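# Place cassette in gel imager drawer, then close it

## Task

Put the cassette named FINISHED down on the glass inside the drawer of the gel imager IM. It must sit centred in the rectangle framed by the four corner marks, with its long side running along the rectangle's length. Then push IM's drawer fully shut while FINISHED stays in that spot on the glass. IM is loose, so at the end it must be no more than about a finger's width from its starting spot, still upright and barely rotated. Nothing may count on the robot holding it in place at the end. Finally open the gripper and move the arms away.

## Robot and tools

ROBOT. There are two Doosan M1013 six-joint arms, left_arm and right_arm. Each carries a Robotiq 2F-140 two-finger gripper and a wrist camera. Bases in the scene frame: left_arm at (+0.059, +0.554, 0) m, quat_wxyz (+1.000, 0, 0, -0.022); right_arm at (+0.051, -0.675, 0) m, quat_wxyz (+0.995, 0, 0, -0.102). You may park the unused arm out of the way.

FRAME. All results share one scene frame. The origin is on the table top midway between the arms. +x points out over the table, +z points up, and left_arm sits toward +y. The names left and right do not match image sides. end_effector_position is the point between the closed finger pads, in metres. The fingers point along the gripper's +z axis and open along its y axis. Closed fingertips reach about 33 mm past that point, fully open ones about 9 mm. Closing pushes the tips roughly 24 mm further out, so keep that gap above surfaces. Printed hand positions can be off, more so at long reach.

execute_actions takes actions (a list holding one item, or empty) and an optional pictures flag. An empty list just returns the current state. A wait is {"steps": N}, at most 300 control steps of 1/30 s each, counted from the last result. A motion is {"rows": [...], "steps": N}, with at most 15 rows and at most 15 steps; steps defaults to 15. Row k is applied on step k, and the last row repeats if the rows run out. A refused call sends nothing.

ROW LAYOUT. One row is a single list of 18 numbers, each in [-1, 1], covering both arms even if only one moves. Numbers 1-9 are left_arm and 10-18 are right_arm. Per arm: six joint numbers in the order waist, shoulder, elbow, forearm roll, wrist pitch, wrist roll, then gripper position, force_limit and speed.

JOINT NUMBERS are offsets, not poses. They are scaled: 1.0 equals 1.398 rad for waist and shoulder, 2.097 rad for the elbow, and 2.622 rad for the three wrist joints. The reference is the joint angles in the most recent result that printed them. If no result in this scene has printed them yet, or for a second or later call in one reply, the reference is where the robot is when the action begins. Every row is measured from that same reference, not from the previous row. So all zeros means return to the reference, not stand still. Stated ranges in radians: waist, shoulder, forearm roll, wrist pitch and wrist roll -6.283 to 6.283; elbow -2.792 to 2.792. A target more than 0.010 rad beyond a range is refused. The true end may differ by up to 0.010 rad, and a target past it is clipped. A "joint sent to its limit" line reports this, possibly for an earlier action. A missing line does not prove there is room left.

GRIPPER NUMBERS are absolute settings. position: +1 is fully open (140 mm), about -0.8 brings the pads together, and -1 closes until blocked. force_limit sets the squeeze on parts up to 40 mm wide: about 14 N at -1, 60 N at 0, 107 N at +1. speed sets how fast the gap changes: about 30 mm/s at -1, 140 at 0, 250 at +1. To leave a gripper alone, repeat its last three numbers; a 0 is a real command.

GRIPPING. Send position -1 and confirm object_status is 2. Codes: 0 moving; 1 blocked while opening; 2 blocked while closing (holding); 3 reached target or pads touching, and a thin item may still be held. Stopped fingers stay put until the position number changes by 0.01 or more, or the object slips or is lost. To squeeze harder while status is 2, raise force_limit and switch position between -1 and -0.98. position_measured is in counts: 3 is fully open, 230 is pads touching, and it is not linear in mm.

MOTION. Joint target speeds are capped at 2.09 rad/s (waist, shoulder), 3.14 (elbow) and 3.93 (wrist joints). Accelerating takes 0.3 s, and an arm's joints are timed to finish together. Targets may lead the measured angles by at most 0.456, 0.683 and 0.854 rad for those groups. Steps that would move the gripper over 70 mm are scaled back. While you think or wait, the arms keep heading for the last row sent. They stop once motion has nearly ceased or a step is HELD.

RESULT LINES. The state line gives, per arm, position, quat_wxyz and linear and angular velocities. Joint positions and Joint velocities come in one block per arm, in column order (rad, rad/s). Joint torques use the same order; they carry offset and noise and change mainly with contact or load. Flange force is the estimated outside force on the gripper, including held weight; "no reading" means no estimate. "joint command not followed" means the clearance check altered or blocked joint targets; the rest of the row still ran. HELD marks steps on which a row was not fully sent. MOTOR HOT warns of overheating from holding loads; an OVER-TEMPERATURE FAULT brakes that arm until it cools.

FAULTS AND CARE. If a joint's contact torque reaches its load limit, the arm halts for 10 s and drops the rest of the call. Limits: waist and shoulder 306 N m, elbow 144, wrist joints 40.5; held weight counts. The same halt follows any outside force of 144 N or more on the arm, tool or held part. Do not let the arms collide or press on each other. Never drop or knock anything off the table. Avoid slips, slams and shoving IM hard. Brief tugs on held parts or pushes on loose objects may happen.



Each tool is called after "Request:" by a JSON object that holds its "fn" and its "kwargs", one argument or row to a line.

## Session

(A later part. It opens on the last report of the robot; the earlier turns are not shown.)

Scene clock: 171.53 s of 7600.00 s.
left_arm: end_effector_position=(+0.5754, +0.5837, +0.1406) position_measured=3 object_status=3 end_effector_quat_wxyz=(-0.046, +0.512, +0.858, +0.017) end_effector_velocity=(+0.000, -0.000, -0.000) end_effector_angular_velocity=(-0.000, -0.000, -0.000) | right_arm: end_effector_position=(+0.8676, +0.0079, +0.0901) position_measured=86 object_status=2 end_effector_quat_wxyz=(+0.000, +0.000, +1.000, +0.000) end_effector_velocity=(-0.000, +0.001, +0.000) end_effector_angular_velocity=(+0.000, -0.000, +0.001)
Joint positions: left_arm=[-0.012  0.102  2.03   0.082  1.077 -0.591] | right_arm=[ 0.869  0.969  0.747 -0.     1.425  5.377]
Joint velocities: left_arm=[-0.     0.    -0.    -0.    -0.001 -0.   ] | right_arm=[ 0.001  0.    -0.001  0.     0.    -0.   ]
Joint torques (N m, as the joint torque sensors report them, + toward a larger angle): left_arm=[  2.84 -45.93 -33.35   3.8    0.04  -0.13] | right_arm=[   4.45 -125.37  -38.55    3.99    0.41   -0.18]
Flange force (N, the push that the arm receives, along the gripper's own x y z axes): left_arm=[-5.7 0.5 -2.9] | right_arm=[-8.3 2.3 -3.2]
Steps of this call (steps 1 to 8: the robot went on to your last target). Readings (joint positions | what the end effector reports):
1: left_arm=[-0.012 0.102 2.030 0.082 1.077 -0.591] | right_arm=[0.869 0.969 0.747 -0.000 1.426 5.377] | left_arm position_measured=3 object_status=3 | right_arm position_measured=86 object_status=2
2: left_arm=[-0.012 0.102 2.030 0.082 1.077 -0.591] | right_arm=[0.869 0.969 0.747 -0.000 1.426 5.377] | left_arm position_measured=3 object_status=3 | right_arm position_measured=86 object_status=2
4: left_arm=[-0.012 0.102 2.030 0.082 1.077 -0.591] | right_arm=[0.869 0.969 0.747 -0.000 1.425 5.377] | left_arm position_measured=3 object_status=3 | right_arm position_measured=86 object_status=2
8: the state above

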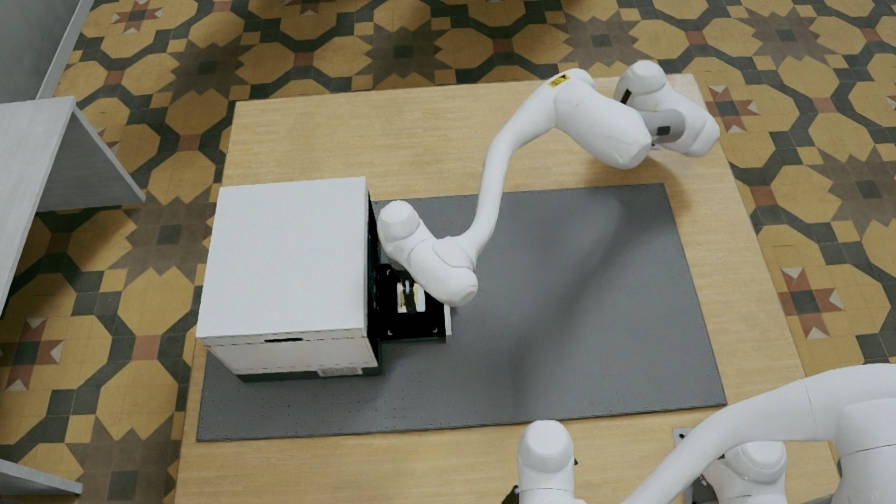

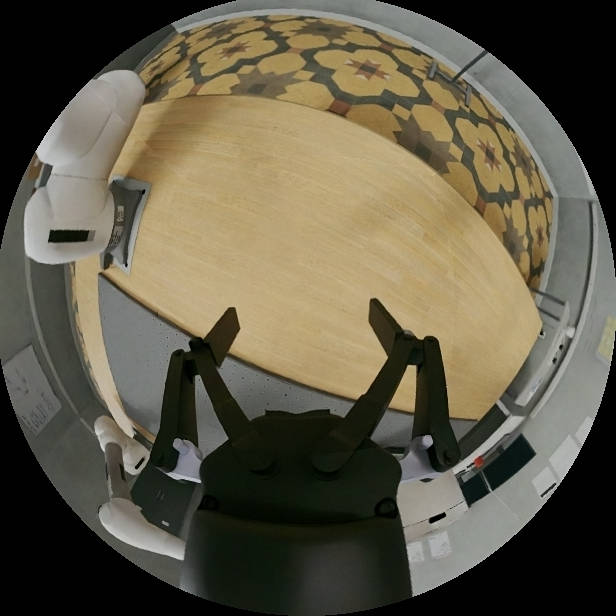

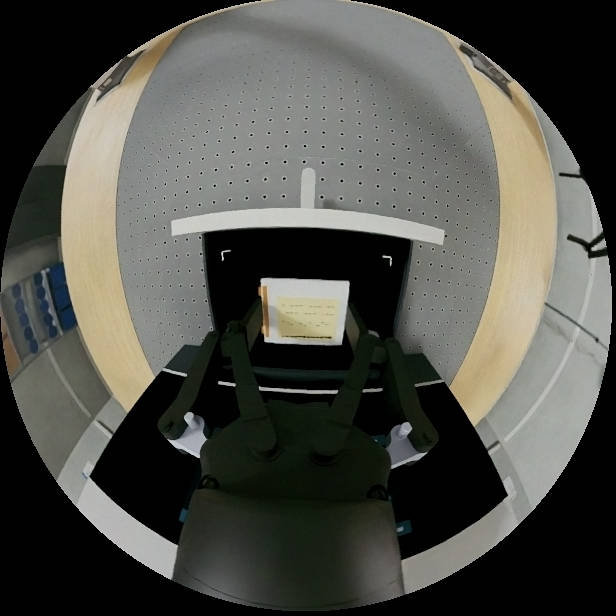

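Request:
{"fn": "execute_actions", "kwargs": {
  "actions": [
    {"rows": [[0,0,0,0,0,0,1,0,0,0,0.0008,0.0016,0,-0.0017,0,-1,-0.3,-0.7],[0,0,0,0,0,0,1,0,0,0,0.0016,0.0032,0,-0.0034,0,-1,-0.3,-0.7],[0,0,0,0,0,0,1,0,0,0,0.0024,0.0047,0,-0.005,0,-1,-0.3,-0.7],[0,0,0,0,0,0,1,0,0,0,0.0031,0.0063,0,-0.0067,0,-1,-0.3,-0.7],[0,0,0,0,0,0,1,0,0,0,0.0037,0.0074,0,-0.0079,0,-1,-0.3,-0.7]], "steps": 15}
  ],
  "pictures": false
}}

Request:
{"fn": "execute_actions", "kwargs": {
  "actions": [
    {"rows": [[0,0,0,0,0,0,1,0,0,0,0.00052,0.00105,0,-0.00112,0,-1,-0.3,-0.7]], "steps": 12}
  ],
  "pictures": false
}}

Request:
{"fn": "execute_actions", "kwargs": {
  "actions": [
    {"rows": [[0,0,0,0,0,0,1,0,0,0,0.00052,0.00105,0,-0.00112,0,-1,-0.3,-0.7]], "steps": 12}
  ],
  "pictures": false
}}

Scene clock: 181.93 s of 7600.00 s.
left_arm: end_effector_position=(+0.5754, +0.5837, +0.1406) position_measured=3 object_status=3 end_effector_quat_wxyz=(-0.046, +0.512, +0.858, +0.017) end_effector_velocity=(-0.000, -0.001, -0.000) end_effector_angular_velocity=(-0.000, +0.001, -0.002) | right_arm: end_effector_position=(+0.8676, +0.0080, +0.0761) position_measured=86 object_status=2 end_effector_quat_wxyz=(+0.000, +0.000, +1.000, +0.000) end_effector_velocity=(-0.001, +0.001, -0.000) end_effector_angular_velocity=(-0.000, +0.000, +0.001)
Joint positions: left_arm=[-0.012  0.102  2.03   0.082  1.077 -0.591] | right_arm=[ 0.869  0.974  0.763 -0.     1.405  5.377]
Joint velocities: left_arm=[-0.001  0.     0.    -0.     0.     0.001] | right_arm=[ 0.001  0.     0.    -0.    -0.    -0.   ]
Joint torques (N m, as the joint torque sensors report them, + toward a larger angle): left_arm=[  2.81 -47.62 -33.12   3.72   0.05  -0.27] | right_arm=[   3.74 -126.53  -38.98    4.11    0.3    -0.11]
Flange force (N, the push that the arm receives, along the gripper's own x y z axes): left_arm=[-7.3 3.1 -1.5] | right_arm=[-8.2 3.0 -1.7]
Steps of this call (steps 1 to 15: the robot went on to your last target; steps 16 to 90: nothing new was sent; then 6.90 s passed at rest; steps 91 to 105: all 15 steps of this action). Readings (joint positions | what the end effector reports):
91: left_arm=[-0.012 0.102 2.030 0.082 1.077 -0.591] | right_arm=[0.869 0.969 0.748 -0.000 1.425 5.377] | left_arm position_measured=3 object_status=3 | right_arm position_measured=86 object_status=2
92: left_arm=[-0.012 0.102 2.030 0.082 1.077 -0.591] | right_arm=[0.869 0.969 0.749 -0.000 1.424 5.377] | left_arm position_measured=3 object_status=3 | right_arm position_measured=86 object_status=2
94: left_arm=[-0.012 0.102 2.030 0.082 1.077 -0.591] | right_arm=[0.869 0.971 0.754 -0.000 1.417 5.377] | left_arm position_measured=3 object_status=3 | right_arm position_measured=86 object_status=2
98: left_arm=[-0.012 0.102 2.030 0.082 1.077 -0.591] | right_arm=[0.869 0.974 0.762 -0.000 1.406 5.377] | left_arm position_measured=3 object_status=3 | right_arm position_measured=86 object_status=2
105: the state above

Scene clock: 182.33 s of 7600.00 s.
left_arm: end_effector_position=(+0.5754, +0.5837, +0.1406) position_measured=3 object_status=3 end_effector_quat_wxyz=(-0.046, +0.512, +0.858, +0.017) end_effector_velocity=(-0.000, +0.001, -0.000) end_effector_angular_velocity=(+0.000, +0.000, -0.000) | right_arm: end_effector_position=(+0.8676, +0.0079, +0.0741) position_measured=86 object_status=2 end_effector_quat_wxyz=(+0.000, +0.000, +1.000, +0.000) end_effector_velocity=(-0.001, +0.001, -0.002) end_effector_angular_velocity=(-0.001, +0.001, +0.002)
Joint positions: left_arm=[-0.012  0.102  2.03   0.082  1.077 -0.591] | right_arm=[ 0.869  0.975  0.765 -0.     1.402  5.377]
Joint velocities: left_arm=[ 0.001 -0.     0.001  0.    -0.     0.001] | right_arm=[ 0.001  0.001  0.     0.    -0.    -0.001]
Joint torques (N m, as the joint torque sensors report them, + toward a larger angle): left_arm=[  3.13 -46.24 -32.96   3.83  -0.04  -0.12] | right_arm=[   3.84 -125.98  -39.07    4.15    0.31   -0.33]
Flange force (N, the push that the arm receives, along the gripper's own x y z axes): left_arm=[-6.5 1.0 -3.1] | right_arm=[-7.2 2.0 -1.4]
Steps of this call (steps 1 to 12: all 12 steps of this action). Readings (joint positions | what the end effector reports):
1: left_arm=[-0.012 0.102 2.030 0.082 1.077 -0.591] | right_arm=[0.869 0.974 0.763 -0.000 1.405 5.377] | left_arm position_measured=3 object_status=3 | right_arm position_measured=86 object_status=2
2: left_arm=[-0.012 0.102 2.030 0.082 1.077 -0.591] | right_arm=[0.869 0.974 0.764 -0.000 1.403 5.377] | left_arm position_measured=3 object_status=3 | right_arm position_measured=86 object_status=2
4: left_arm=[-0.012 0.102 2.030 0.082 1.077 -0.591] | right_arm=[0.869 0.975 0.765 -0.000 1.402 5.377] | left_arm position_measured=3 object_status=3 | right_arm position_measured=86 object_status=2
8: left_arm=[-0.012 0.102 2.030 0.082 1.077 -0.591] | right_arm=[0.869 0.975 0.765 -0.000 1.402 5.377] | left_arm position_measured=3 object_status=3 | right_arm position_measured=86 object_status=2
12: the state above

Scene clock: 182.73 s of 7600.00 s.
left_arm: end_effector_position=(+0.5754, +0.5837, +0.1406) position_measured=3 object_status=3 end_effector_quat_wxyz=(-0.046, +0.512, +0.858, +0.017) end_effector_velocity=(+0.000, +0.000, -0.000) end_effector_angular_velocity=(-0.000, +0.000, +0.002) | right_arm: end_effector_position=(+0.8676, +0.0079, +0.0721) position_measured=86 object_status=2 end_effector_quat_wxyz=(+0.000, +0.000, +1.000, +0.000) end_effector_velocity=(-0.001, -0.001, -0.001) end_effector_angular_velocity=(-0.001, +0.002, +0.000)
Joint positions: left_arm=[-0.012  0.102  2.03   0.082  1.077 -0.591] | right_arm=[ 0.869  0.975  0.767 -0.     1.399  5.377]
Joint velocities: left_arm=[ 0.001  0.001 -0.001 -0.     0.    -0.001] | right_arm=[-0.    -0.     0.002 -0.     0.    -0.   ]
Joint torques (N m, as the joint torque sensors report them, + toward a larger angle): left_arm=[  2.78 -46.43 -32.9    3.79   0.    -0.12] | right_arm=[   3.58 -125.82  -38.75    4.15    0.36   -0.24]
Flange force (N, the push that the arm receives, along the gripper's own x y z axes): left_arm=[-5.9 2.2 -2.7] | right_arm=[-7.5 2.2 -2.0]
Steps of this call (steps 1 to 12: all 12 steps of this action). Readings (joint positions | what the end effector reports):
1: left_arm=[-0.012 0.102 2.030 0.082 1.077 -0.591] | right_arm=[0.869 0.975 0.765 -0.000 1.402 5.377] | left_arm position_measured=3 object_status=3 | right_arm position_measured=86 object_status=2
2: left_arm=[-0.012 0.102 2.030 0.082 1.077 -0.591] | right_arm=[0.869 0.975 0.766 -0.000 1.401 5.377] | left_arm position_measured=3 object_status=3 | right_arm position_measured=86 object_status=2
4: left_arm=[-0.012 0.102 2.030 0.082 1.077 -0.591] | right_arm=[0.869 0.975 0.767 -0.000 1.399 5.377] | left_arm position_measured=3 object_status=3 | right_arm position_measured=86 object_status=2
8: left_arm=[-0.012 0.102 2.030 0.082 1.077 -0.591] | right_arm=[0.869 0.975 0.767 -0.000 1.399 5.377] | left_arm position_measured=3 object_status=3 | right_arm position_measured=86 object_status=2
12: the state above

Request:
{"fn": "execute_actions", "kwargs": {
  "actions": [
    {"rows": [[0,0,0,0,0,0,1,0,0,0,0.0004,0.0008,0,-0.00085,0,-1,-0.3,-0.7]], "steps": 12}
  ],
  "pictures": false
}}

Request:
{"fn": "execute_actions", "kwargs": {
  "actions": [
    {"rows": [[0,0,0,0,0,0,1,0,0,0,0.00026,0.00053,0,-0.00056,0,-1,-0.3,-0.7]], "steps": 12}
  ]
}}

Request:
{"fn": "zoom_image", "kwargs": {
  "camera": "cam_high",
  "region": [350, 210, 530, 370]
}}

Scene clock: 185.50 s of 7600.00 s.
left_arm: end_effector_position=(+0.5754, +0.5837, +0.1406) position_measured=3 object_status=3 end_effector_quat_wxyz=(-0.046, +0.512, +0.858, +0.017) end_effector_velocity=(-0.000, -0.000, +0.000) end_effector_angular_velocity=(+0.000, +0.000, -0.002) | right_arm: end_effector_position=(+0.8676, +0.0079, +0.0706) position_measured=86 object_status=2 end_effector_quat_wxyz=(+0.000, +0.000, +1.000, +0.000) end_effector_velocity=(-0.000, -0.000, -0.002) end_effector_angular_velocity=(-0.002, +0.002, +0.001)
Joint positions: left_arm=[-0.012  0.102  2.03   0.082  1.077 -0.591] | right_arm=[ 0.869  0.976  0.769 -0.     1.397  5.377]
Joint velocities: left_arm=[-0.001 -0.     0.     0.     0.     0.001] | right_arm=[-0.     0.002  0.    -0.     0.    -0.001]
Joint torques (N m, as the joint torque sensors report them, + toward a larger angle): left_arm=[  3.15 -46.21 -32.76   4.    -0.04  -0.21] | right_arm=[   3.54 -125.88  -38.42    4.1     0.23   -0.12]
Flange force (N, the push that the arm receives, along the gripper's own x y z axes): left_arm=[-6.9 1.3 -3.5] | right_arm=[-9.3 2.9 -2.6]
Steps of this call (steps 1 to 15: the robot went on to your last target; steps 16 to 71: nothing new was sent; steps 72 to 83: all 12 steps of this action). Readings (joint positions | what the end effector reports):
72: left_arm=[-0.012 0.102 2.030 0.082 1.077 -0.591] | right_arm=[0.869 0.975 0.767 -0.000 1.399 5.377] | left_arm position_measured=3 object_status=3 | right_arm position_measured=86 object_status=2
73: left_arm=[-0.012 0.102 2.030 0.082 1.077 -0.591] | right_arm=[0.869 0.975 0.768 -0.000 1.398 5.377] | left_arm position_measured=3 object_status=3 | right_arm position_measured=86 object_status=2
75: left_arm=[-0.012 0.102 2.030 0.082 1.077 -0.591] | right_arm=[0.869 0.976 0.769 -0.000 1.397 5.377] | left_arm position_measured=3 object_status=3 | right_arm position_measured=86 object_status=2
79: left_arm=[-0.012 0.102 2.030 0.082 1.077 -0.591] | right_arm=[0.869 0.976 0.769 -0.000 1.397 5.377] | left_arm position_measured=3 object_status=3 | right_arm position_measured=86 object_status=2
83: the state above

Scene clock: 185.90 s of 7600.00 s.
left_arm: end_effector_position=(+0.5754, +0.5837, +0.1406) position_measured=3 object_status=3 end_effector_quat_wxyz=(-0.046, +0.512, +0.858, +0.017) end_effector_velocity=(-0.001, -0.001, -0.001) end_effector_angular_velocity=(-0.000, +0.001, +0.000) | right_arm: end_effector_position=(+0.8676, +0.0079, +0.0698) position_measured=86 object_status=2 end_effector_quat_wxyz=(+0.000, +0.000, +1.000, +0.000) end_effector_velocity=(-0.001, -0.000, -0.002) end_effector_angular_velocity=(-0.002, +0.003, -0.001)
Joint positions: left_arm=[-0.012  0.102  2.03   0.082  1.077 -0.591] | right_arm=[ 0.869  0.976  0.77  -0.     1.395  5.377]
Joint velocities: left_arm=[-0.001  0.     0.001 -0.     0.    -0.002] | right_arm=[ 0.     0.001  0.002 -0.     0.     0.001]
Joint torques (N m, as the joint torque sensors report them, + toward a larger angle): left_arm=[  3.07 -46.56 -33.12   3.84   0.09  -0.04] | right_arm=[   3.14 -101.97  -28.55    4.24   -1.16   -0.18]
Flange force (N, the push that the arm receives, along the gripper's own x y z axes): left_arm=[-7.1 1.2 -2.4] | right_arm=[-2.5 -1.6 -24.2]
Steps of this call (steps 1 to 12: all 12 steps of this action). Readings (joint positions | what the end effector reports):
1: left_arm=[-0.012 0.102 2.030 0.082 1.077 -0.591] | right_arm=[0.869 0.976 0.769 -0.000 1.396 5.377] | left_arm position_measured=3 object_status=3 | right_arm position_measured=86 object_status=2
2: left_arm=[-0.012 0.102 2.030 0.082 1.077 -0.591] | right_arm=[0.869 0.976 0.769 -0.000 1.396 5.377] | left_arm position_measured=3 object_status=3 | right_arm position_measured=86 object_status=2
4: left_arm=[-0.012 0.102 2.030 0.082 1.077 -0.591] | right_arm=[0.869 0.976 0.770 -0.000 1.395 5.377] | left_arm position_measured=3 object_status=3 | right_arm position_measured=86 object_status=2
8: left_arm=[-0.012 0.102 2.030 0.082 1.077 -0.591] | right_arm=[0.869 0.976 0.770 -0.000 1.395 5.377] | left_arm position_measured=3 object_status=3 | right_arm position_measured=86 object_status=2
12: the state above

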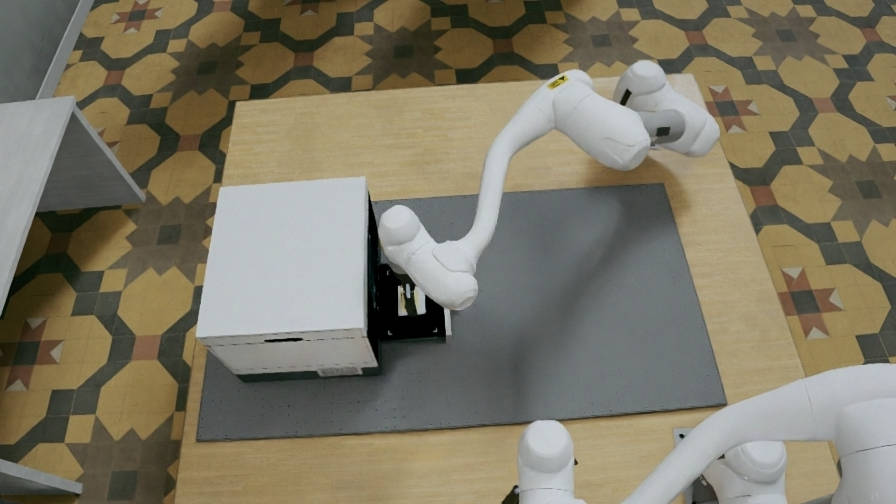

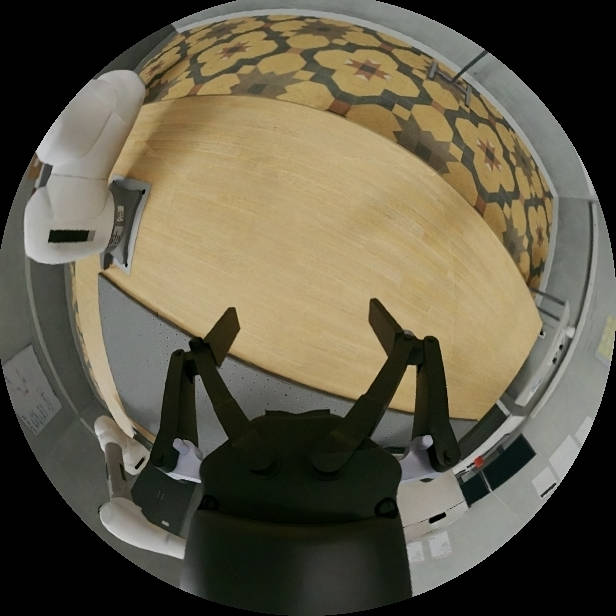

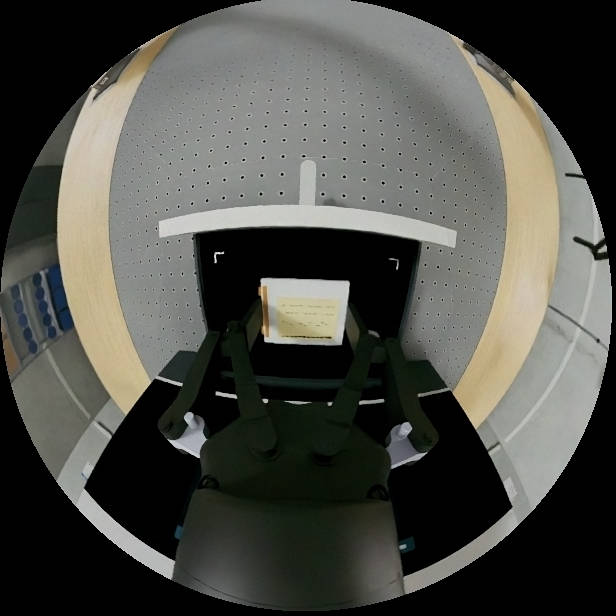

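Region (350, 210, 530, 370) of cam_high's 896x504 image, scaled by 2.800, with more detail than that image has.

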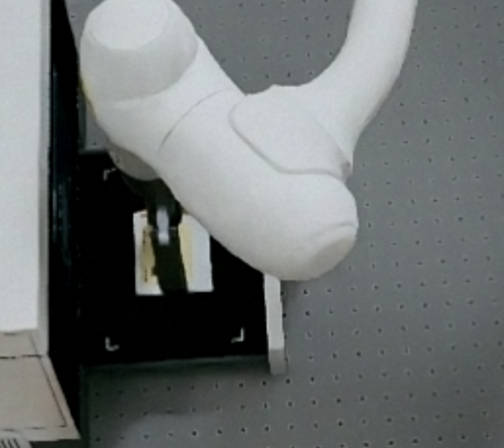

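Contact. Release.

Request:
{"fn": "execute_actions", "kwargs": {
  "actions": [
    {"rows": [[0,0,0,0,0,0,1,0,0,0,0,0,0,0,0,0.6,-0.3,-0.6]], "steps": 15}
  ],
  "pictures": false
}}

Request:
{"fn": "execute_actions", "kwargs": {
  "actions": [
    {"steps": 8}
  ],
  "pictures": false
}}

Request:
{"fn": "execute_actions", "kwargs": {
  "actions": [
    {"rows": [[0,0,0,0,0,0,1,0,0,0,-0.0016,-0.0056,0,0.0054,0,0.6,-0.3,-0.6],[0,0,0,0,0,0,1,0,0,0,-0.0033,-0.0113,0,0.0108,0,0.6,-0.3,-0.6],[0,0,0,0,0,0,1,0,0,0,-0.0049,-0.0169,0,0.0162,0,0.6,-0.3,-0.6],[0,0,0,0,0,0,1,0,0,0,-0.0066,-0.0225,0,0.0217,0,0.6,-0.3,-0.6],[0,0,0,0,0,0,1,0,0,0,-0.0082,-0.0281,0,0.0271,0,0.6,-0.3,-0.6],[0,0,0,0,0,0,1,0,0,0,-0.0099,-0.0338,0,0.0325,0,0.6,-0.3,-0.6],[0,0,0,0,0,0,1,0,0,0,-0.0115,-0.0394,0,0.0379,0,0.6,-0.3,-0.6],[0,0,0,0,0,0,1,0,0,0,-0.0132,-0.045,0,0.0433,0,0.6,-0.3,-0.6],[0,0,0,0,0,0,1,0,0,0,-0.0148,-0.0506,0,0.0487,0,0.6,-0.3,-0.6],[0,0,0,0,0,0,1,0,0,0,-0.0165,-0.0563,0,0.0542,0,0.6,-0.3,-0.6]], "steps": 15}
  ]
}}

Scene clock: 190.80 s of 7600.00 s.
left_arm: end_effector_position=(+0.5754, +0.5837, +0.1406) position_measured=3 object_status=3 end_effector_quat_wxyz=(-0.046, +0.512, +0.858, +0.017) end_effector_velocity=(-0.001, -0.000, -0.001) end_effector_angular_velocity=(-0.000, +0.001, +0.001) | right_arm: end_effector_position=(+0.8676, +0.0079, +0.0697) position_measured=53 object_status=0 end_effector_quat_wxyz=(+0.000, +0.000, +1.000, +0.000) end_effector_velocity=(+0.000, +0.001, +0.002) end_effector_angular_velocity=(+0.002, -0.002, -0.001)
Joint positions: left_arm=[-0.012  0.102  2.03   0.082  1.077 -0.591] | right_arm=[ 0.869  0.976  0.77  -0.     1.395  5.377]
Joint velocities: left_arm=[-0.     0.     0.001 -0.001 -0.    -0.001] | right_arm=[ 0.    -0.001 -0.001  0.     0.     0.001]
Joint torques (N m, as the joint torque sensors report them, + toward a larger angle): left_arm=[  3.2  -46.05 -33.21   3.74   0.13  -0.28] | right_arm=[   3.96 -125.71  -38.96    4.09    0.31   -0.19]
Flange force (N, the push that the arm receives, along the gripper's own x y z axes): left_arm=[-6.1 0.4 -2.6] | right_arm=[-6.4 1.0 -2.3]
Steps of this call (steps 1 to 15: the robot went on to your last target; steps 16 to 90: nothing new was sent; then 1.40 s passed at rest; steps 91 to 105: all 15 steps of this action). Readings (joint positions | what the end effector reports):
91: left_arm=[-0.012 0.102 2.030 0.082 1.077 -0.591] | right_arm=[0.869 0.976 0.770 -0.000 1.395 5.377] | left_arm position_measured=3 object_status=3 | right_arm position_measured=86 object_status=0
92: left_arm=[-0.012 0.102 2.030 0.082 1.077 -0.591] | right_arm=[0.869 0.976 0.770 -0.000 1.395 5.377] | left_arm position_measured=3 object_status=3 | right_arm position_measured=86 object_status=0
94: left_arm=[-0.012 0.102 2.030 0.082 1.077 -0.591] | right_arm=[0.869 0.977 0.771 -0.000 1.395 5.377] | left_arm position_measured=3 object_status=3 | right_arm position_measured=77 object_status=0
98: left_arm=[-0.012 0.102 2.030 0.082 1.077 -0.591] | right_arm=[0.869 0.976 0.770 -0.000 1.395 5.377] | left_arm position_measured=3 object_status=3 | right_arm position_measured=61 object_status=0
105: the state above

Scene clock: 191.07 s of 7600.00 s.
left_arm: end_effector_position=(+0.5754, +0.5837, +0.1406) position_measured=3 object_status=3 end_effector_quat_wxyz=(-0.046, +0.512, +0.858, +0.017) end_effector_velocity=(-0.000, -0.001, -0.000) end_effector_angular_velocity=(-0.001, +0.001, -0.002) | right_arm: end_effector_position=(+0.8676, +0.0079, +0.0698) position_measured=53 object_status=3 end_effector_quat_wxyz=(+0.000, +0.000, +1.000, +0.000) end_effector_velocity=(+0.000, -0.000, +0.001) end_effector_angular_velocity=(+0.000, -0.001, -0.001)
Joint positions: left_arm=[-0.012  0.102  2.03   0.082  1.077 -0.591] | right_arm=[ 0.869  0.976  0.77  -0.     1.395  5.377]
Joint velocities: left_arm=[-0.001 -0.     0.001 -0.001  0.     0.001] | right_arm=[-0.    -0.001  0.    -0.    -0.     0.001]
Joint torques (N m, as the joint torque sensors report them, + toward a larger angle): left_arm=[  2.79 -46.17 -32.77   3.87  -0.01  -0.29] | right_arm=[   3.22 -125.13  -38.56    4.08    0.18   -0.26]
Flange force (N, the push that the arm receives, along the gripper's own x y z axes): left_arm=[-6.1 1.6 -3.3] | right_arm=[-7.1 2.0 -2.9]
Steps of this call (steps 1 to 8: the robot went on to your last target). Readings (joint positions | what the end effector reports):
1: left_arm=[-0.012 0.102 2.030 0.082 1.077 -0.591] | right_arm=[0.869 0.976 0.770 -0.000 1.395 5.377] | left_arm position_measured=3 object_status=3 | right_arm position_measured=53 object_status=3
2: left_arm=[-0.012 0.102 2.030 0.082 1.077 -0.591] | right_arm=[0.869 0.976 0.770 -0.000 1.395 5.377] | left_arm position_measured=3 object_status=3 | right_arm position_measured=53 object_status=3
4: left_arm=[-0.012 0.102 2.030 0.082 1.077 -0.591] | right_arm=[0.869 0.976 0.770 -0.000 1.395 5.377] | left_arm position_measured=3 object_status=3 | right_arm position_measured=53 object_status=3
8: the state above

Scene clock: 191.57 s of 7600.00 s.
left_arm: end_effector_position=(+0.5754, +0.5837, +0.1406) position_measured=3 object_status=3 end_effector_quat_wxyz=(-0.046, +0.512, +0.858, +0.017) end_effector_velocity=(+0.000, -0.000, -0.000) end_effector_angular_velocity=(+0.000, -0.000, -0.000) | right_arm: end_effector_position=(+0.8674, +0.0078, +0.1592) position_measured=53 object_status=3 end_effector_quat_wxyz=(-0.000, +0.000, +1.000, -0.000) end_effector_velocity=(-0.003, -0.002, +0.007) end_effector_angular_velocity=(-0.007, +0.009, +0.001)
Joint positions: left_arm=[-0.012  0.102  2.03   0.082  1.077 -0.591] | right_arm=[ 0.869  0.953  0.653 -0.     1.536  5.377]
Joint velocities: left_arm=[-0.  0.  0.  0. -0. -0.] | right_arm=[ 0.     0.001 -0.014  0.     0.024 -0.   ]
Joint torques (N m, as the joint torque sensors report them, + toward a larger angle): left_arm=[  2.95 -46.49 -33.35   3.84   0.07  -0.14] | right_arm=[   4.56 -128.49  -40.59    4.28    0.41   -0.22]
Flange force (N, the push that the arm receives, along the gripper's own x y z axes): left_arm=[-6.4 1.0 -2.1] | right_arm=[-8.7 2.0 -0.9]
Steps of this call (steps 1 to 15: all 15 steps of this action). Readings (joint positions | what the end effector reports):
1: left_arm=[-0.012 0.102 2.030 0.082 1.077 -0.591] | right_arm=[0.869 0.976 0.770 -0.000 1.395 5.377] | left_arm position_measured=3 object_status=3 | right_arm position_measured=53 object_status=3
2: left_arm=[-0.012 0.102 2.030 0.082 1.077 -0.591] | right_arm=[0.869 0.976 0.766 -0.000 1.399 5.377] | left_arm position_measured=3 object_status=3 | right_arm position_measured=53 object_status=3
4: left_arm=[-0.012 0.102 2.030 0.082 1.077 -0.591] | right_arm=[0.869 0.972 0.750 -0.000 1.418 5.377] | left_arm position_measured=3 object_status=3 | right_arm position_measured=53 object_status=3
8: left_arm=[-0.012 0.102 2.030 0.082 1.077 -0.591] | right_arm=[0.869 0.964 0.707 -0.000 1.471 5.377] | left_arm position_measured=3 object_status=3 | right_arm position_measured=53 object_status=3
15: the state above

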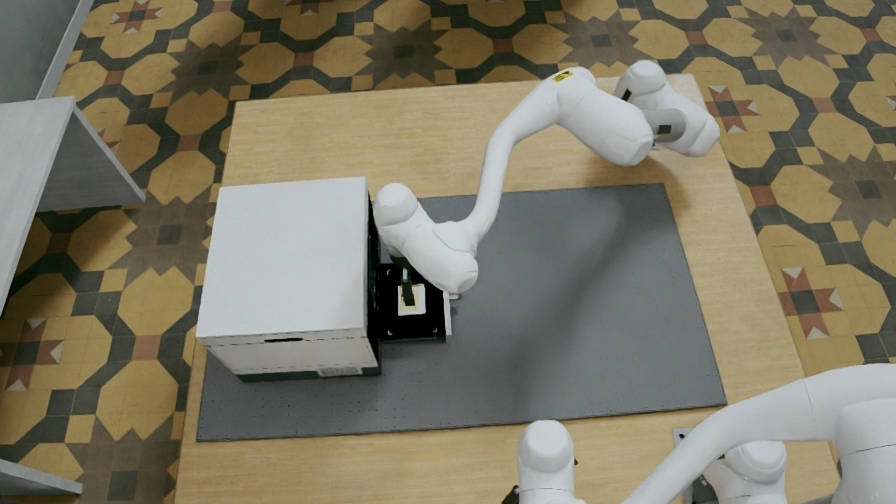

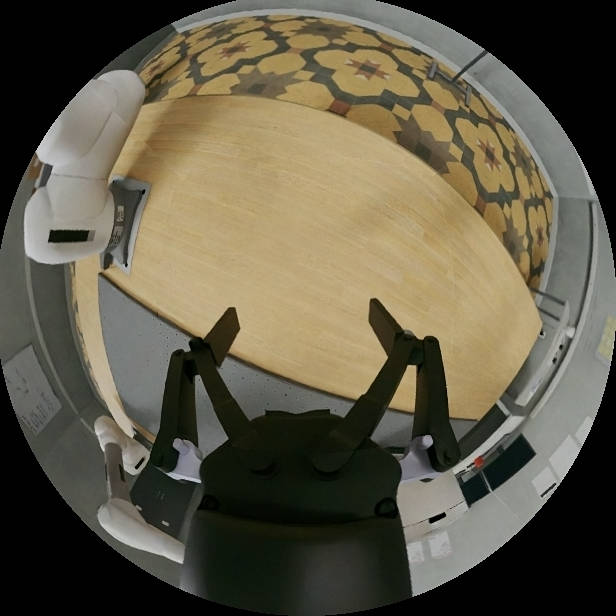

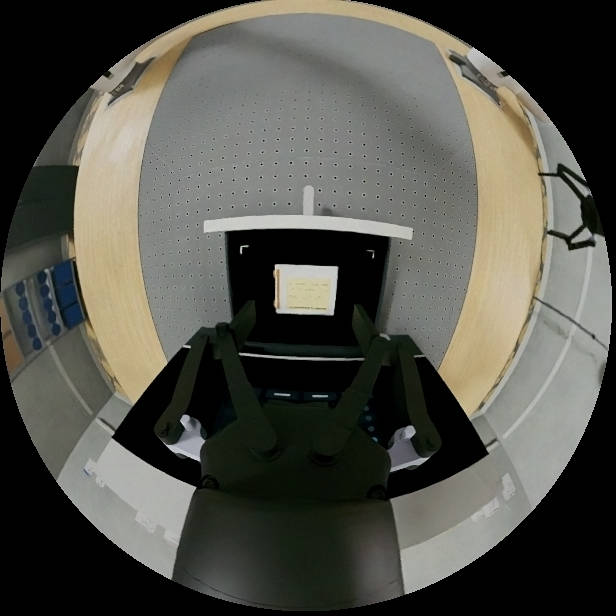

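Request:
{"fn": "execute_actions", "kwargs": {
  "actions": [
    {"rows": [[0,0,0,0,0,0,1,0,0,0.1295,-0.2747,0.3429,-0.1281,-0.2452,0.1394,0,0.3,0]], "steps": 15}
  ],
  "pictures": false
}}

Request:
{"fn": "execute_actions", "kwargs": {
  "actions": [
    {"steps": 20}
  ]
}}

Request:
{"fn": "zoom_image", "kwargs": {
  "camera": "cam_high",
  "region": [350, 210, 530, 370]
}}

Scene clock: 207.93 s of 7600.00 s.
left_arm: end_effector_position=(+0.5754, +0.5837, +0.1406) position_measured=3 object_status=3 end_effector_quat_wxyz=(-0.046, +0.512, +0.858, +0.017) end_effector_velocity=(-0.000, +0.000, -0.000) end_effector_angular_velocity=(-0.000, +0.000, +0.001) | right_arm: end_effector_position=(+0.7450, +0.0124, +0.1694) position_measured=129 object_status=0 end_effector_quat_wxyz=(+0.191, +0.012, +0.981, +0.027) end_effector_velocity=(-0.285, -0.033, -0.005) end_effector_angular_velocity=(+0.234, -0.504, +0.201)
Joint positions: left_arm=[-0.012  0.102  2.03   0.082  1.077 -0.591] | right_arm=[ 1.034  0.605  1.304 -0.305  0.953  5.708]
Joint velocities: left_arm=[ 0.001 -0.     0.001 -0.    -0.    -0.   ] | right_arm=[ 0.266 -0.563  1.075 -0.488 -0.938  0.532]
Joint torques (N m, as the joint torque sensors report them, + toward a larger angle): left_arm=[  3.04 -46.68 -33.24   3.75  -0.06  -0.09] | right_arm=[-18.21 -80.13 -42.7    3.    -0.74  -0.38]
Flange force (N, the push that the arm receives, along the gripper's own x y z axes): left_arm=[-6.4 1.3 -2.4] | right_arm=[-4.2 1.1 -1.2]
Steps of this call (steps 1 to 15: the robot went on to your last target; steps 16 to 90: nothing new was sent; then 12.87 s passed at rest; steps 91 to 105: all 15 steps of this action). Readings (joint positions | what the end effector reports):
91: left_arm=[-0.012 0.102 2.030 0.082 1.077 -0.591] | right_arm=[0.869 0.953 0.652 -0.000 1.537 5.377] | left_arm position_measured=3 object_status=3 | right_arm position_measured=53 object_status=0
92: left_arm=[-0.012 0.102 2.030 0.082 1.077 -0.591] | right_arm=[0.870 0.950 0.657 -0.003 1.533 5.380] | left_arm position_measured=3 object_status=3 | right_arm position_measured=57 object_status=0
94: left_arm=[-0.012 0.102 2.030 0.082 1.077 -0.591] | right_arm=[0.882 0.925 0.702 -0.025 1.490 5.404] | left_arm position_measured=3 object_status=3 | right_arm position_measured=72 object_status=0
98: left_arm=[-0.012 0.102 2.030 0.082 1.077 -0.591] | right_arm=[0.940 0.803 0.924 -0.131 1.286 5.520] | left_arm position_measured=3 object_status=3 | right_arm position_measured=102 object_status=0
105: the state above

Scene clock: 208.60 s of 7600.00 s.
left_arm: end_effector_position=(+0.5754, +0.5837, +0.1406) position_measured=3 object_status=3 end_effector_quat_wxyz=(-0.046, +0.512, +0.858, +0.017) end_effector_velocity=(+0.001, +0.000, +0.000) end_effector_angular_velocity=(+0.001, -0.000, -0.001) | right_arm: end_effector_position=(+0.7267, +0.0100, +0.1689) position_measured=129 object_status=3 end_effector_quat_wxyz=(+0.206, +0.007, +0.978, +0.036) end_effector_velocity=(+0.001, -0.001, +0.001) end_effector_angular_velocity=(+0.001, -0.001, -0.001)
Joint positions: left_arm=[-0.012  0.102  2.03   0.082  1.077 -0.591] | right_arm=[ 1.05   0.569  1.372 -0.336  0.893  5.743]
Joint velocities: left_arm=[ 0.     0.001 -0.001  0.001 -0.     0.   ] | right_arm=[-0.001 -0.001  0.    -0.    -0.     0.   ]
Joint torques (N m, as the joint torque sensors report them, + toward a larger angle): left_arm=[  4.15 -46.61 -32.86   3.77   0.04  -0.19] | right_arm=[  3.23 -92.99 -36.53   3.07  -0.42  -0.22]
Flange force (N, the push that the arm receives, along the gripper's own x y z axes): left_arm=[-8.5 0.9 -2.9] | right_arm=[-5.5 0.0 -1.2]
Steps of this call (steps 1 to 20: the robot went on to your last target). Readings (joint positions | what the end effector reports):
1: left_arm=[-0.012 0.102 2.030 0.082 1.077 -0.591] | right_arm=[1.041 0.588 1.335 -0.319 0.926 5.724] | left_arm position_measured=3 object_status=3 | right_arm position_measured=129 object_status=0
2: left_arm=[-0.012 0.102 2.030 0.082 1.077 -0.591] | right_arm=[1.047 0.577 1.357 -0.329 0.907 5.735] | left_arm position_measured=3 object_status=3 | right_arm position_measured=129 object_status=3
4: left_arm=[-0.012 0.102 2.030 0.082 1.077 -0.591] | right_arm=[1.050 0.570 1.371 -0.335 0.894 5.742] | left_arm position_measured=3 object_status=3 | right_arm position_measured=129 object_status=3
8: left_arm=[-0.012 0.102 2.030 0.082 1.077 -0.591] | right_arm=[1.050 0.569 1.372 -0.336 0.893 5.743] | left_arm position_measured=3 object_status=3 | right_arm position_measured=129 object_status=3
20: the state above

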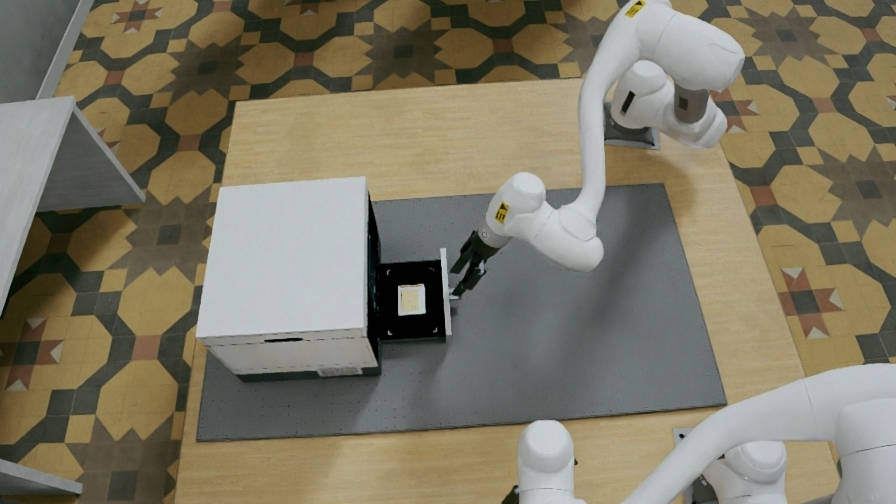

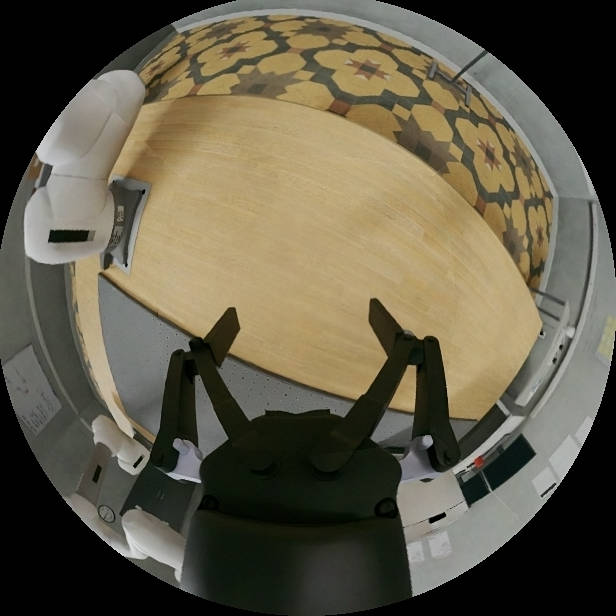

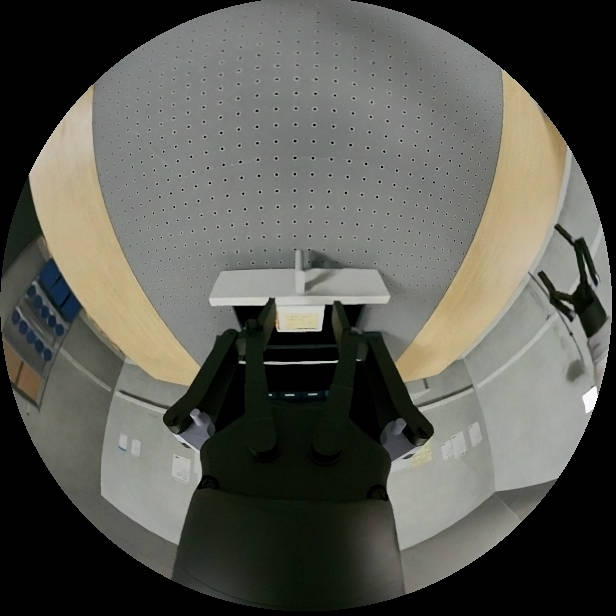

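Region (350, 210, 530, 370) of cam_high's 896x504 image, scaled by 2.800, with more detail than that image has.

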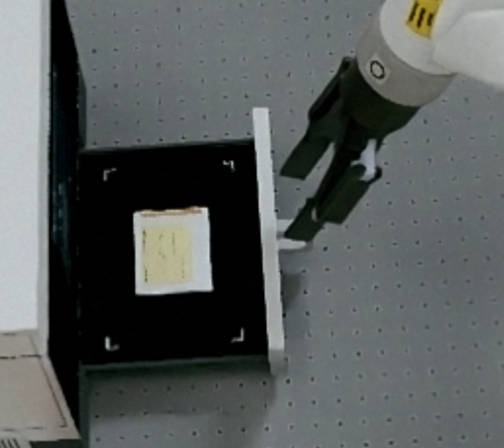

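Request:
{"fn": "execute_actions", "kwargs": {
  "actions": [
    {"rows": [[0,0,0,0,0,0,1,0,0,0,0.005,0,0,0,0,0,0.3,0],[0,0,0,0,0,0,1,0,0,0,0.011,0,0,0,0,0,0.3,0],[0,0,0,0,0,0,1,0,0,0,0.017,0,0,0,0,0,0.3,0],[0,0,0,0,0,0,1,0,0,0,0.023,0,0,0,0,0,0.3,0],[0,0,0,0,0,0,1,0,0,0,0.029,0,0,0,0,0,0.3,0],[0,0,0,0,0,0,1,0,0,0,0.035,0,0,0,0,0,0.3,0],[0,0,0,0,0,0,1,0,0,0,0.041,0,0,0,0,0,0.3,0],[0,0,0,0,0,0,1,0,0,0,0.046,0,0,0,0,0,0.3,0],[0,0,0,0,0,0,1,0,0,0,0.05,0,0,0,0,0,0.3,0],[0,0,0,0,0,0,1,0,0,0,0.054,0,0,0,0,0,0.3,0],[0,0,0,0,0,0,1,0,0,0,0.058,0,0,0,0,0,0.3,0],[0,0,0,0,0,0,1,0,0,0,0.062,0,0,0,0,0,0.3,0],[0,0,0,0,0,0,1,0,0,0,0.065,0,0,0,0,0,0.3,0],[0,0,0,0,0,0,1,0,0,0,0.068,0,0,0,0,0,0.3,0],[0,0,0,0,0,0,1,0,0,0,0.0701,0,0,0,0,0,0.3,0]], "steps": 15}
  ],
  "pictures": false
}}

Request:
{"fn": "execute_actions", "kwargs": {
  "actions": [
    {"steps": 10}
  ]
}}

Scene clock: 214.03 s of 7600.00 s.
left_arm: end_effector_position=(+0.5754, +0.5837, +0.1406) position_measured=3 object_status=3 end_effector_quat_wxyz=(-0.046, +0.512, +0.858, +0.017) end_effector_velocity=(+0.001, -0.000, +0.000) end_effector_angular_velocity=(+0.000, -0.002, -0.001) | right_arm: end_effector_position=(+0.7251, +0.0083, +0.0840) position_measured=129 object_status=3 end_effector_quat_wxyz=(+0.177, +0.001, +0.984, +0.003) end_effector_velocity=(-0.005, -0.007, -0.130) end_effector_angular_velocity=(-0.101, +0.090, -0.001)
Joint positions: left_arm=[-0.012  0.102  2.03   0.082  1.077 -0.591] | right_arm=[ 1.05   0.657  1.372 -0.336  0.893  5.743]
Joint velocities: left_arm=[-0.001  0.001 -0.002  0.    -0.001 -0.   ] | right_arm=[-0.001  0.137 -0.002 -0.     0.     0.001]
Joint torques (N m, as the joint torque sensors report them, + toward a larger angle): left_arm=[  3.97 -46.37 -32.79   3.81   0.07  -0.11] | right_arm=[   3.8  -106.45  -36.37    3.02   -0.2    -0.1 ]
Flange force (N, the push that the arm receives, along the gripper's own x y z axes): left_arm=[-8.3 0.9 -3.1] | right_arm=[-7.5 3.0 1.4]
Steps of this call (steps 1 to 15: the robot went on to your last target; steps 16 to 90: nothing new was sent; then 1.93 s passed at rest; steps 91 to 105: all 15 steps of this action). Readings (joint positions | what the end effector reports):
91: left_arm=[-0.012 0.102 2.030 0.082 1.077 -0.591] | right_arm=[1.050 0.569 1.372 -0.336 0.893 5.743] | left_arm position_measured=3 object_status=3 | right_arm position_measured=129 object_status=3
92: left_arm=[-0.012 0.102 2.030 0.082 1.077 -0.591] | right_arm=[1.050 0.571 1.372 -0.336 0.893 5.743] | left_arm position_measured=3 object_status=3 | right_arm position_measured=129 object_status=3
94: left_arm=[-0.012 0.102 2.030 0.082 1.077 -0.591] | right_arm=[1.050 0.582 1.372 -0.336 0.893 5.743] | left_arm position_measured=3 object_status=3 | right_arm position_measured=129 object_status=3
98: left_arm=[-0.012 0.102 2.030 0.082 1.077 -0.591] | right_arm=[1.050 0.613 1.372 -0.336 0.893 5.743] | left_arm position_measured=3 object_status=3 | right_arm position_measured=129 object_status=3
105: the state above

Scene clock: 214.37 s of 7600.00 s.
left_arm: end_effector_position=(+0.5754, +0.5837, +0.1406) position_measured=3 object_status=3 end_effector_quat_wxyz=(-0.046, +0.512, +0.858, +0.017) end_effector_velocity=(+0.000, +0.000, +0.000) end_effector_angular_velocity=(-0.001, -0.001, -0.000) | right_arm: end_effector_position=(+0.7246, +0.0077, +0.0748) position_measured=129 object_status=3 end_effector_quat_wxyz=(+0.174, +0.000, +0.985, -0.000) end_effector_velocity=(+0.000, +0.000, -0.000) end_effector_angular_velocity=(-0.001, -0.000, +0.002)
Joint positions: left_arm=[-0.012  0.102  2.03   0.082  1.077 -0.591] | right_arm=[ 1.05   0.667  1.372 -0.336  0.893  5.743]
Joint velocities: left_arm=[ 0.001  0.    -0.001 -0.001 -0.     0.001] | right_arm=[ 0.     0.001 -0.001 -0.    -0.    -0.002]
Joint torques (N m, as the joint torque sensors report them, + toward a larger angle): left_arm=[  2.82 -47.24 -32.87   3.89   0.02  -0.22] | right_arm=[  3.3  -99.44 -34.83   2.99  -0.2   -0.24]
Flange force (N, the push that the arm receives, along the gripper's own x y z axes): left_arm=[-6.8 3.1 -2.2] | right_arm=[-5.2 0.2 -0.6]
Steps of this call (steps 1 to 10: the robot went on to your last target). Readings (joint positions | what the end effector reports):
1: left_arm=[-0.012 0.102 2.030 0.082 1.077 -0.591] | right_arm=[1.050 0.662 1.372 -0.336 0.893 5.743] | left_arm position_measured=3 object_status=3 | right_arm position_measured=129 object_status=3
2: left_arm=[-0.012 0.102 2.030 0.082 1.077 -0.591] | right_arm=[1.050 0.665 1.372 -0.336 0.893 5.743] | left_arm position_measured=3 object_status=3 | right_arm position_measured=129 object_status=3
4: left_arm=[-0.012 0.102 2.030 0.082 1.077 -0.591] | right_arm=[1.050 0.666 1.372 -0.336 0.893 5.743] | left_arm position_measured=3 object_status=3 | right_arm position_measured=129 object_status=3
8: left_arm=[-0.012 0.102 2.030 0.082 1.077 -0.591] | right_arm=[1.050 0.667 1.372 -0.336 0.893 5.743] | left_arm position_measured=3 object_status=3 | right_arm position_measured=129 object_status=3
10: the state above

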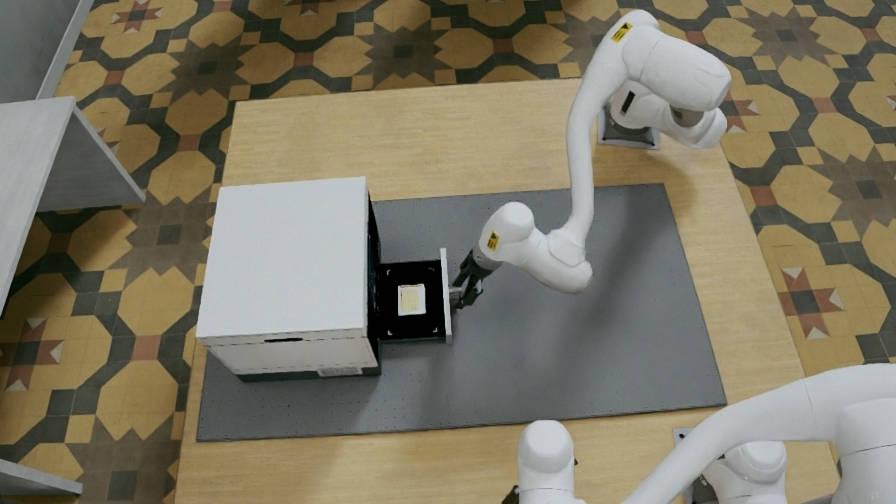

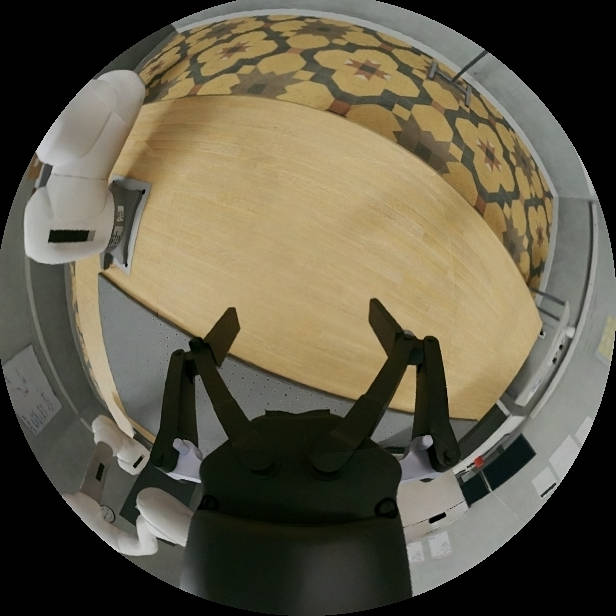

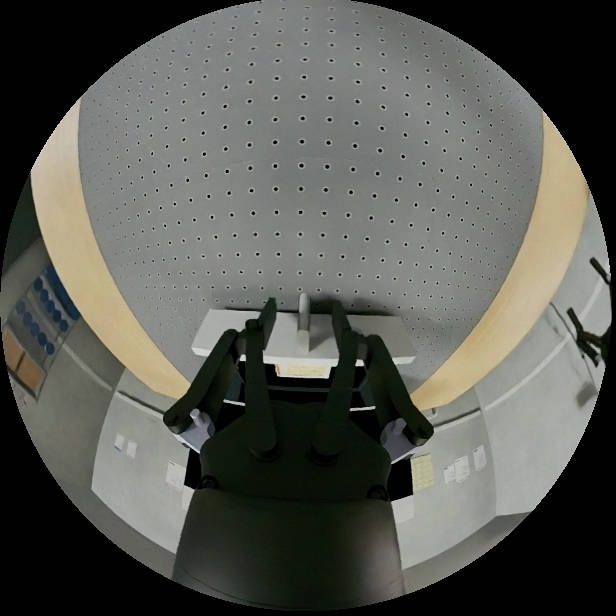

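Request:
{"fn": "execute_actions", "kwargs": {
  "actions": [
    {"rows": [[0,0,0,0,0,0,1,0,0,0,0,0,0,0,0,-1,0.3,-0.2]], "steps": 15}
  ],
  "pictures": false
}}

Request:
{"fn": "execute_actions", "kwargs": {
  "actions": [
    {"steps": 12}
  ],
  "pictures": false
}}

Scene clock: 216.40 s of 7600.00 s.
left_arm: end_effector_position=(+0.5754, +0.5837, +0.1406) position_measured=3 object_status=3 end_effector_quat_wxyz=(-0.046, +0.512, +0.858, +0.017) end_effector_velocity=(-0.000, +0.000, +0.000) end_effector_angular_velocity=(-0.000, -0.000, +0.001) | right_arm: end_effector_position=(+0.7246, +0.0078, +0.0748) position_measured=214 object_status=0 end_effector_quat_wxyz=(+0.174, +0.000, +0.985, -0.000) end_effector_velocity=(+0.001, +0.001, +0.000) end_effector_angular_velocity=(+0.000, -0.001, +0.001)
Joint positions: left_arm=[-0.012  0.102  2.03   0.082  1.077 -0.591] | right_arm=[ 1.05   0.667  1.372 -0.336  0.893  5.743]
Joint velocities: left_arm=[ 0.001 -0.    -0.    -0.001  0.001 -0.   ] | right_arm=[ 0.     0.    -0.002 -0.     0.    -0.   ]
Joint torques (N m, as the joint torque sensors report them, + toward a larger angle): left_arm=[  2.03 -46.86 -32.68   3.77   0.13  -0.14] | right_arm=[ -2.55 -97.25 -32.27   2.22   1.39  -0.13]
Flange force (N, the push that the arm receives, along the gripper's own x y z axes): left_arm=[-5.4 3.3 -2.5] | right_arm=[-3.5 6.2 -2.3]
Steps of this call (steps 1 to 15: the robot went on to your last target; steps 16 to 46: nothing new was sent; steps 47 to 61: all 15 steps of this action). Readings (joint positions | what the end effector reports):
47: left_arm=[-0.012 0.102 2.030 0.082 1.077 -0.591] | right_arm=[1.050 0.667 1.372 -0.336 0.893 5.743] | left_arm position_measured=3 object_status=3 | right_arm position_measured=129 object_status=0
48: left_arm=[-0.012 0.102 2.030 0.082 1.077 -0.591] | right_arm=[1.050 0.667 1.372 -0.336 0.893 5.743] | left_arm position_measured=3 object_status=3 | right_arm position_measured=131 object_status=0
50: left_arm=[-0.012 0.102 2.030 0.082 1.077 -0.591] | right_arm=[1.050 0.667 1.372 -0.336 0.893 5.743] | left_arm position_measured=3 object_status=3 | right_arm position_measured=144 object_status=0
54: left_arm=[-0.012 0.102 2.030 0.082 1.077 -0.591] | right_arm=[1.050 0.667 1.372 -0.336 0.893 5.743] | left_arm position_measured=3 object_status=3 | right_arm position_measured=170 object_status=0
61: the state above

Scene clock: 216.80 s of 7600.00 s.
left_arm: end_effector_position=(+0.5754, +0.5837, +0.1406) position_measured=3 object_status=3 end_effector_quat_wxyz=(-0.046, +0.512, +0.858, +0.017) end_effector_velocity=(+0.000, -0.000, +0.000) end_effector_angular_velocity=(-0.001, -0.000, -0.001) | right_arm: end_effector_position=(+0.7247, +0.0078, +0.0749) position_measured=216 object_status=2 end_effector_quat_wxyz=(+0.174, +0.000, +0.985, -0.000) end_effector_velocity=(-0.001, -0.000, -0.001) end_effector_angular_velocity=(-0.002, +0.002, +0.001)
Joint positions: left_arm=[-0.012  0.102  2.03   0.082  1.077 -0.591] | right_arm=[ 1.05   0.667  1.372 -0.336  0.893  5.743]
Joint velocities: left_arm=[ 0.    -0.     0.    -0.001 -0.001  0.002] | right_arm=[ 0.     0.001  0.001 -0.     0.001 -0.001]
Joint torques (N m, as the joint torque sensors report them, + toward a larger angle): left_arm=[  2.87 -45.93 -33.07   3.74   0.09  -0.18] | right_arm=[ -1.92 -98.69 -32.43   2.03   1.56  -0.05]
Flange force (N, the push that the arm receives, along the gripper's own x y z axes): left_arm=[-5.5 0.8 -3.2] | right_arm=[-3.8 6.2 -1.3]
Steps of this call (steps 1 to 12: the robot went on to your last target). Readings (joint positions | what the end effector reports):
1: left_arm=[-0.012 0.102 2.030 0.082 1.077 -0.591] | right_arm=[1.050 0.667 1.372 -0.336 0.893 5.743] | left_arm position_measured=3 object_status=3 | right_arm position_measured=216 object_status=0
2: left_arm=[-0.012 0.102 2.030 0.082 1.077 -0.591] | right_arm=[1.050 0.667 1.372 -0.336 0.893 5.743] | left_arm position_measured=3 object_status=3 | right_arm position_measured=216 object_status=0
4: left_arm=[-0.012 0.102 2.030 0.082 1.077 -0.591] | right_arm=[1.050 0.667 1.372 -0.336 0.893 5.743] | left_arm position_measured=3 object_status=3 | right_arm position_measured=216 object_status=0
8: left_arm=[-0.012 0.102 2.030 0.082 1.077 -0.591] | right_arm=[1.050 0.667 1.372 -0.336 0.893 5.743] | left_arm position_measured=3 object_status=3 | right_arm position_measured=216 object_status=2
12: the state above


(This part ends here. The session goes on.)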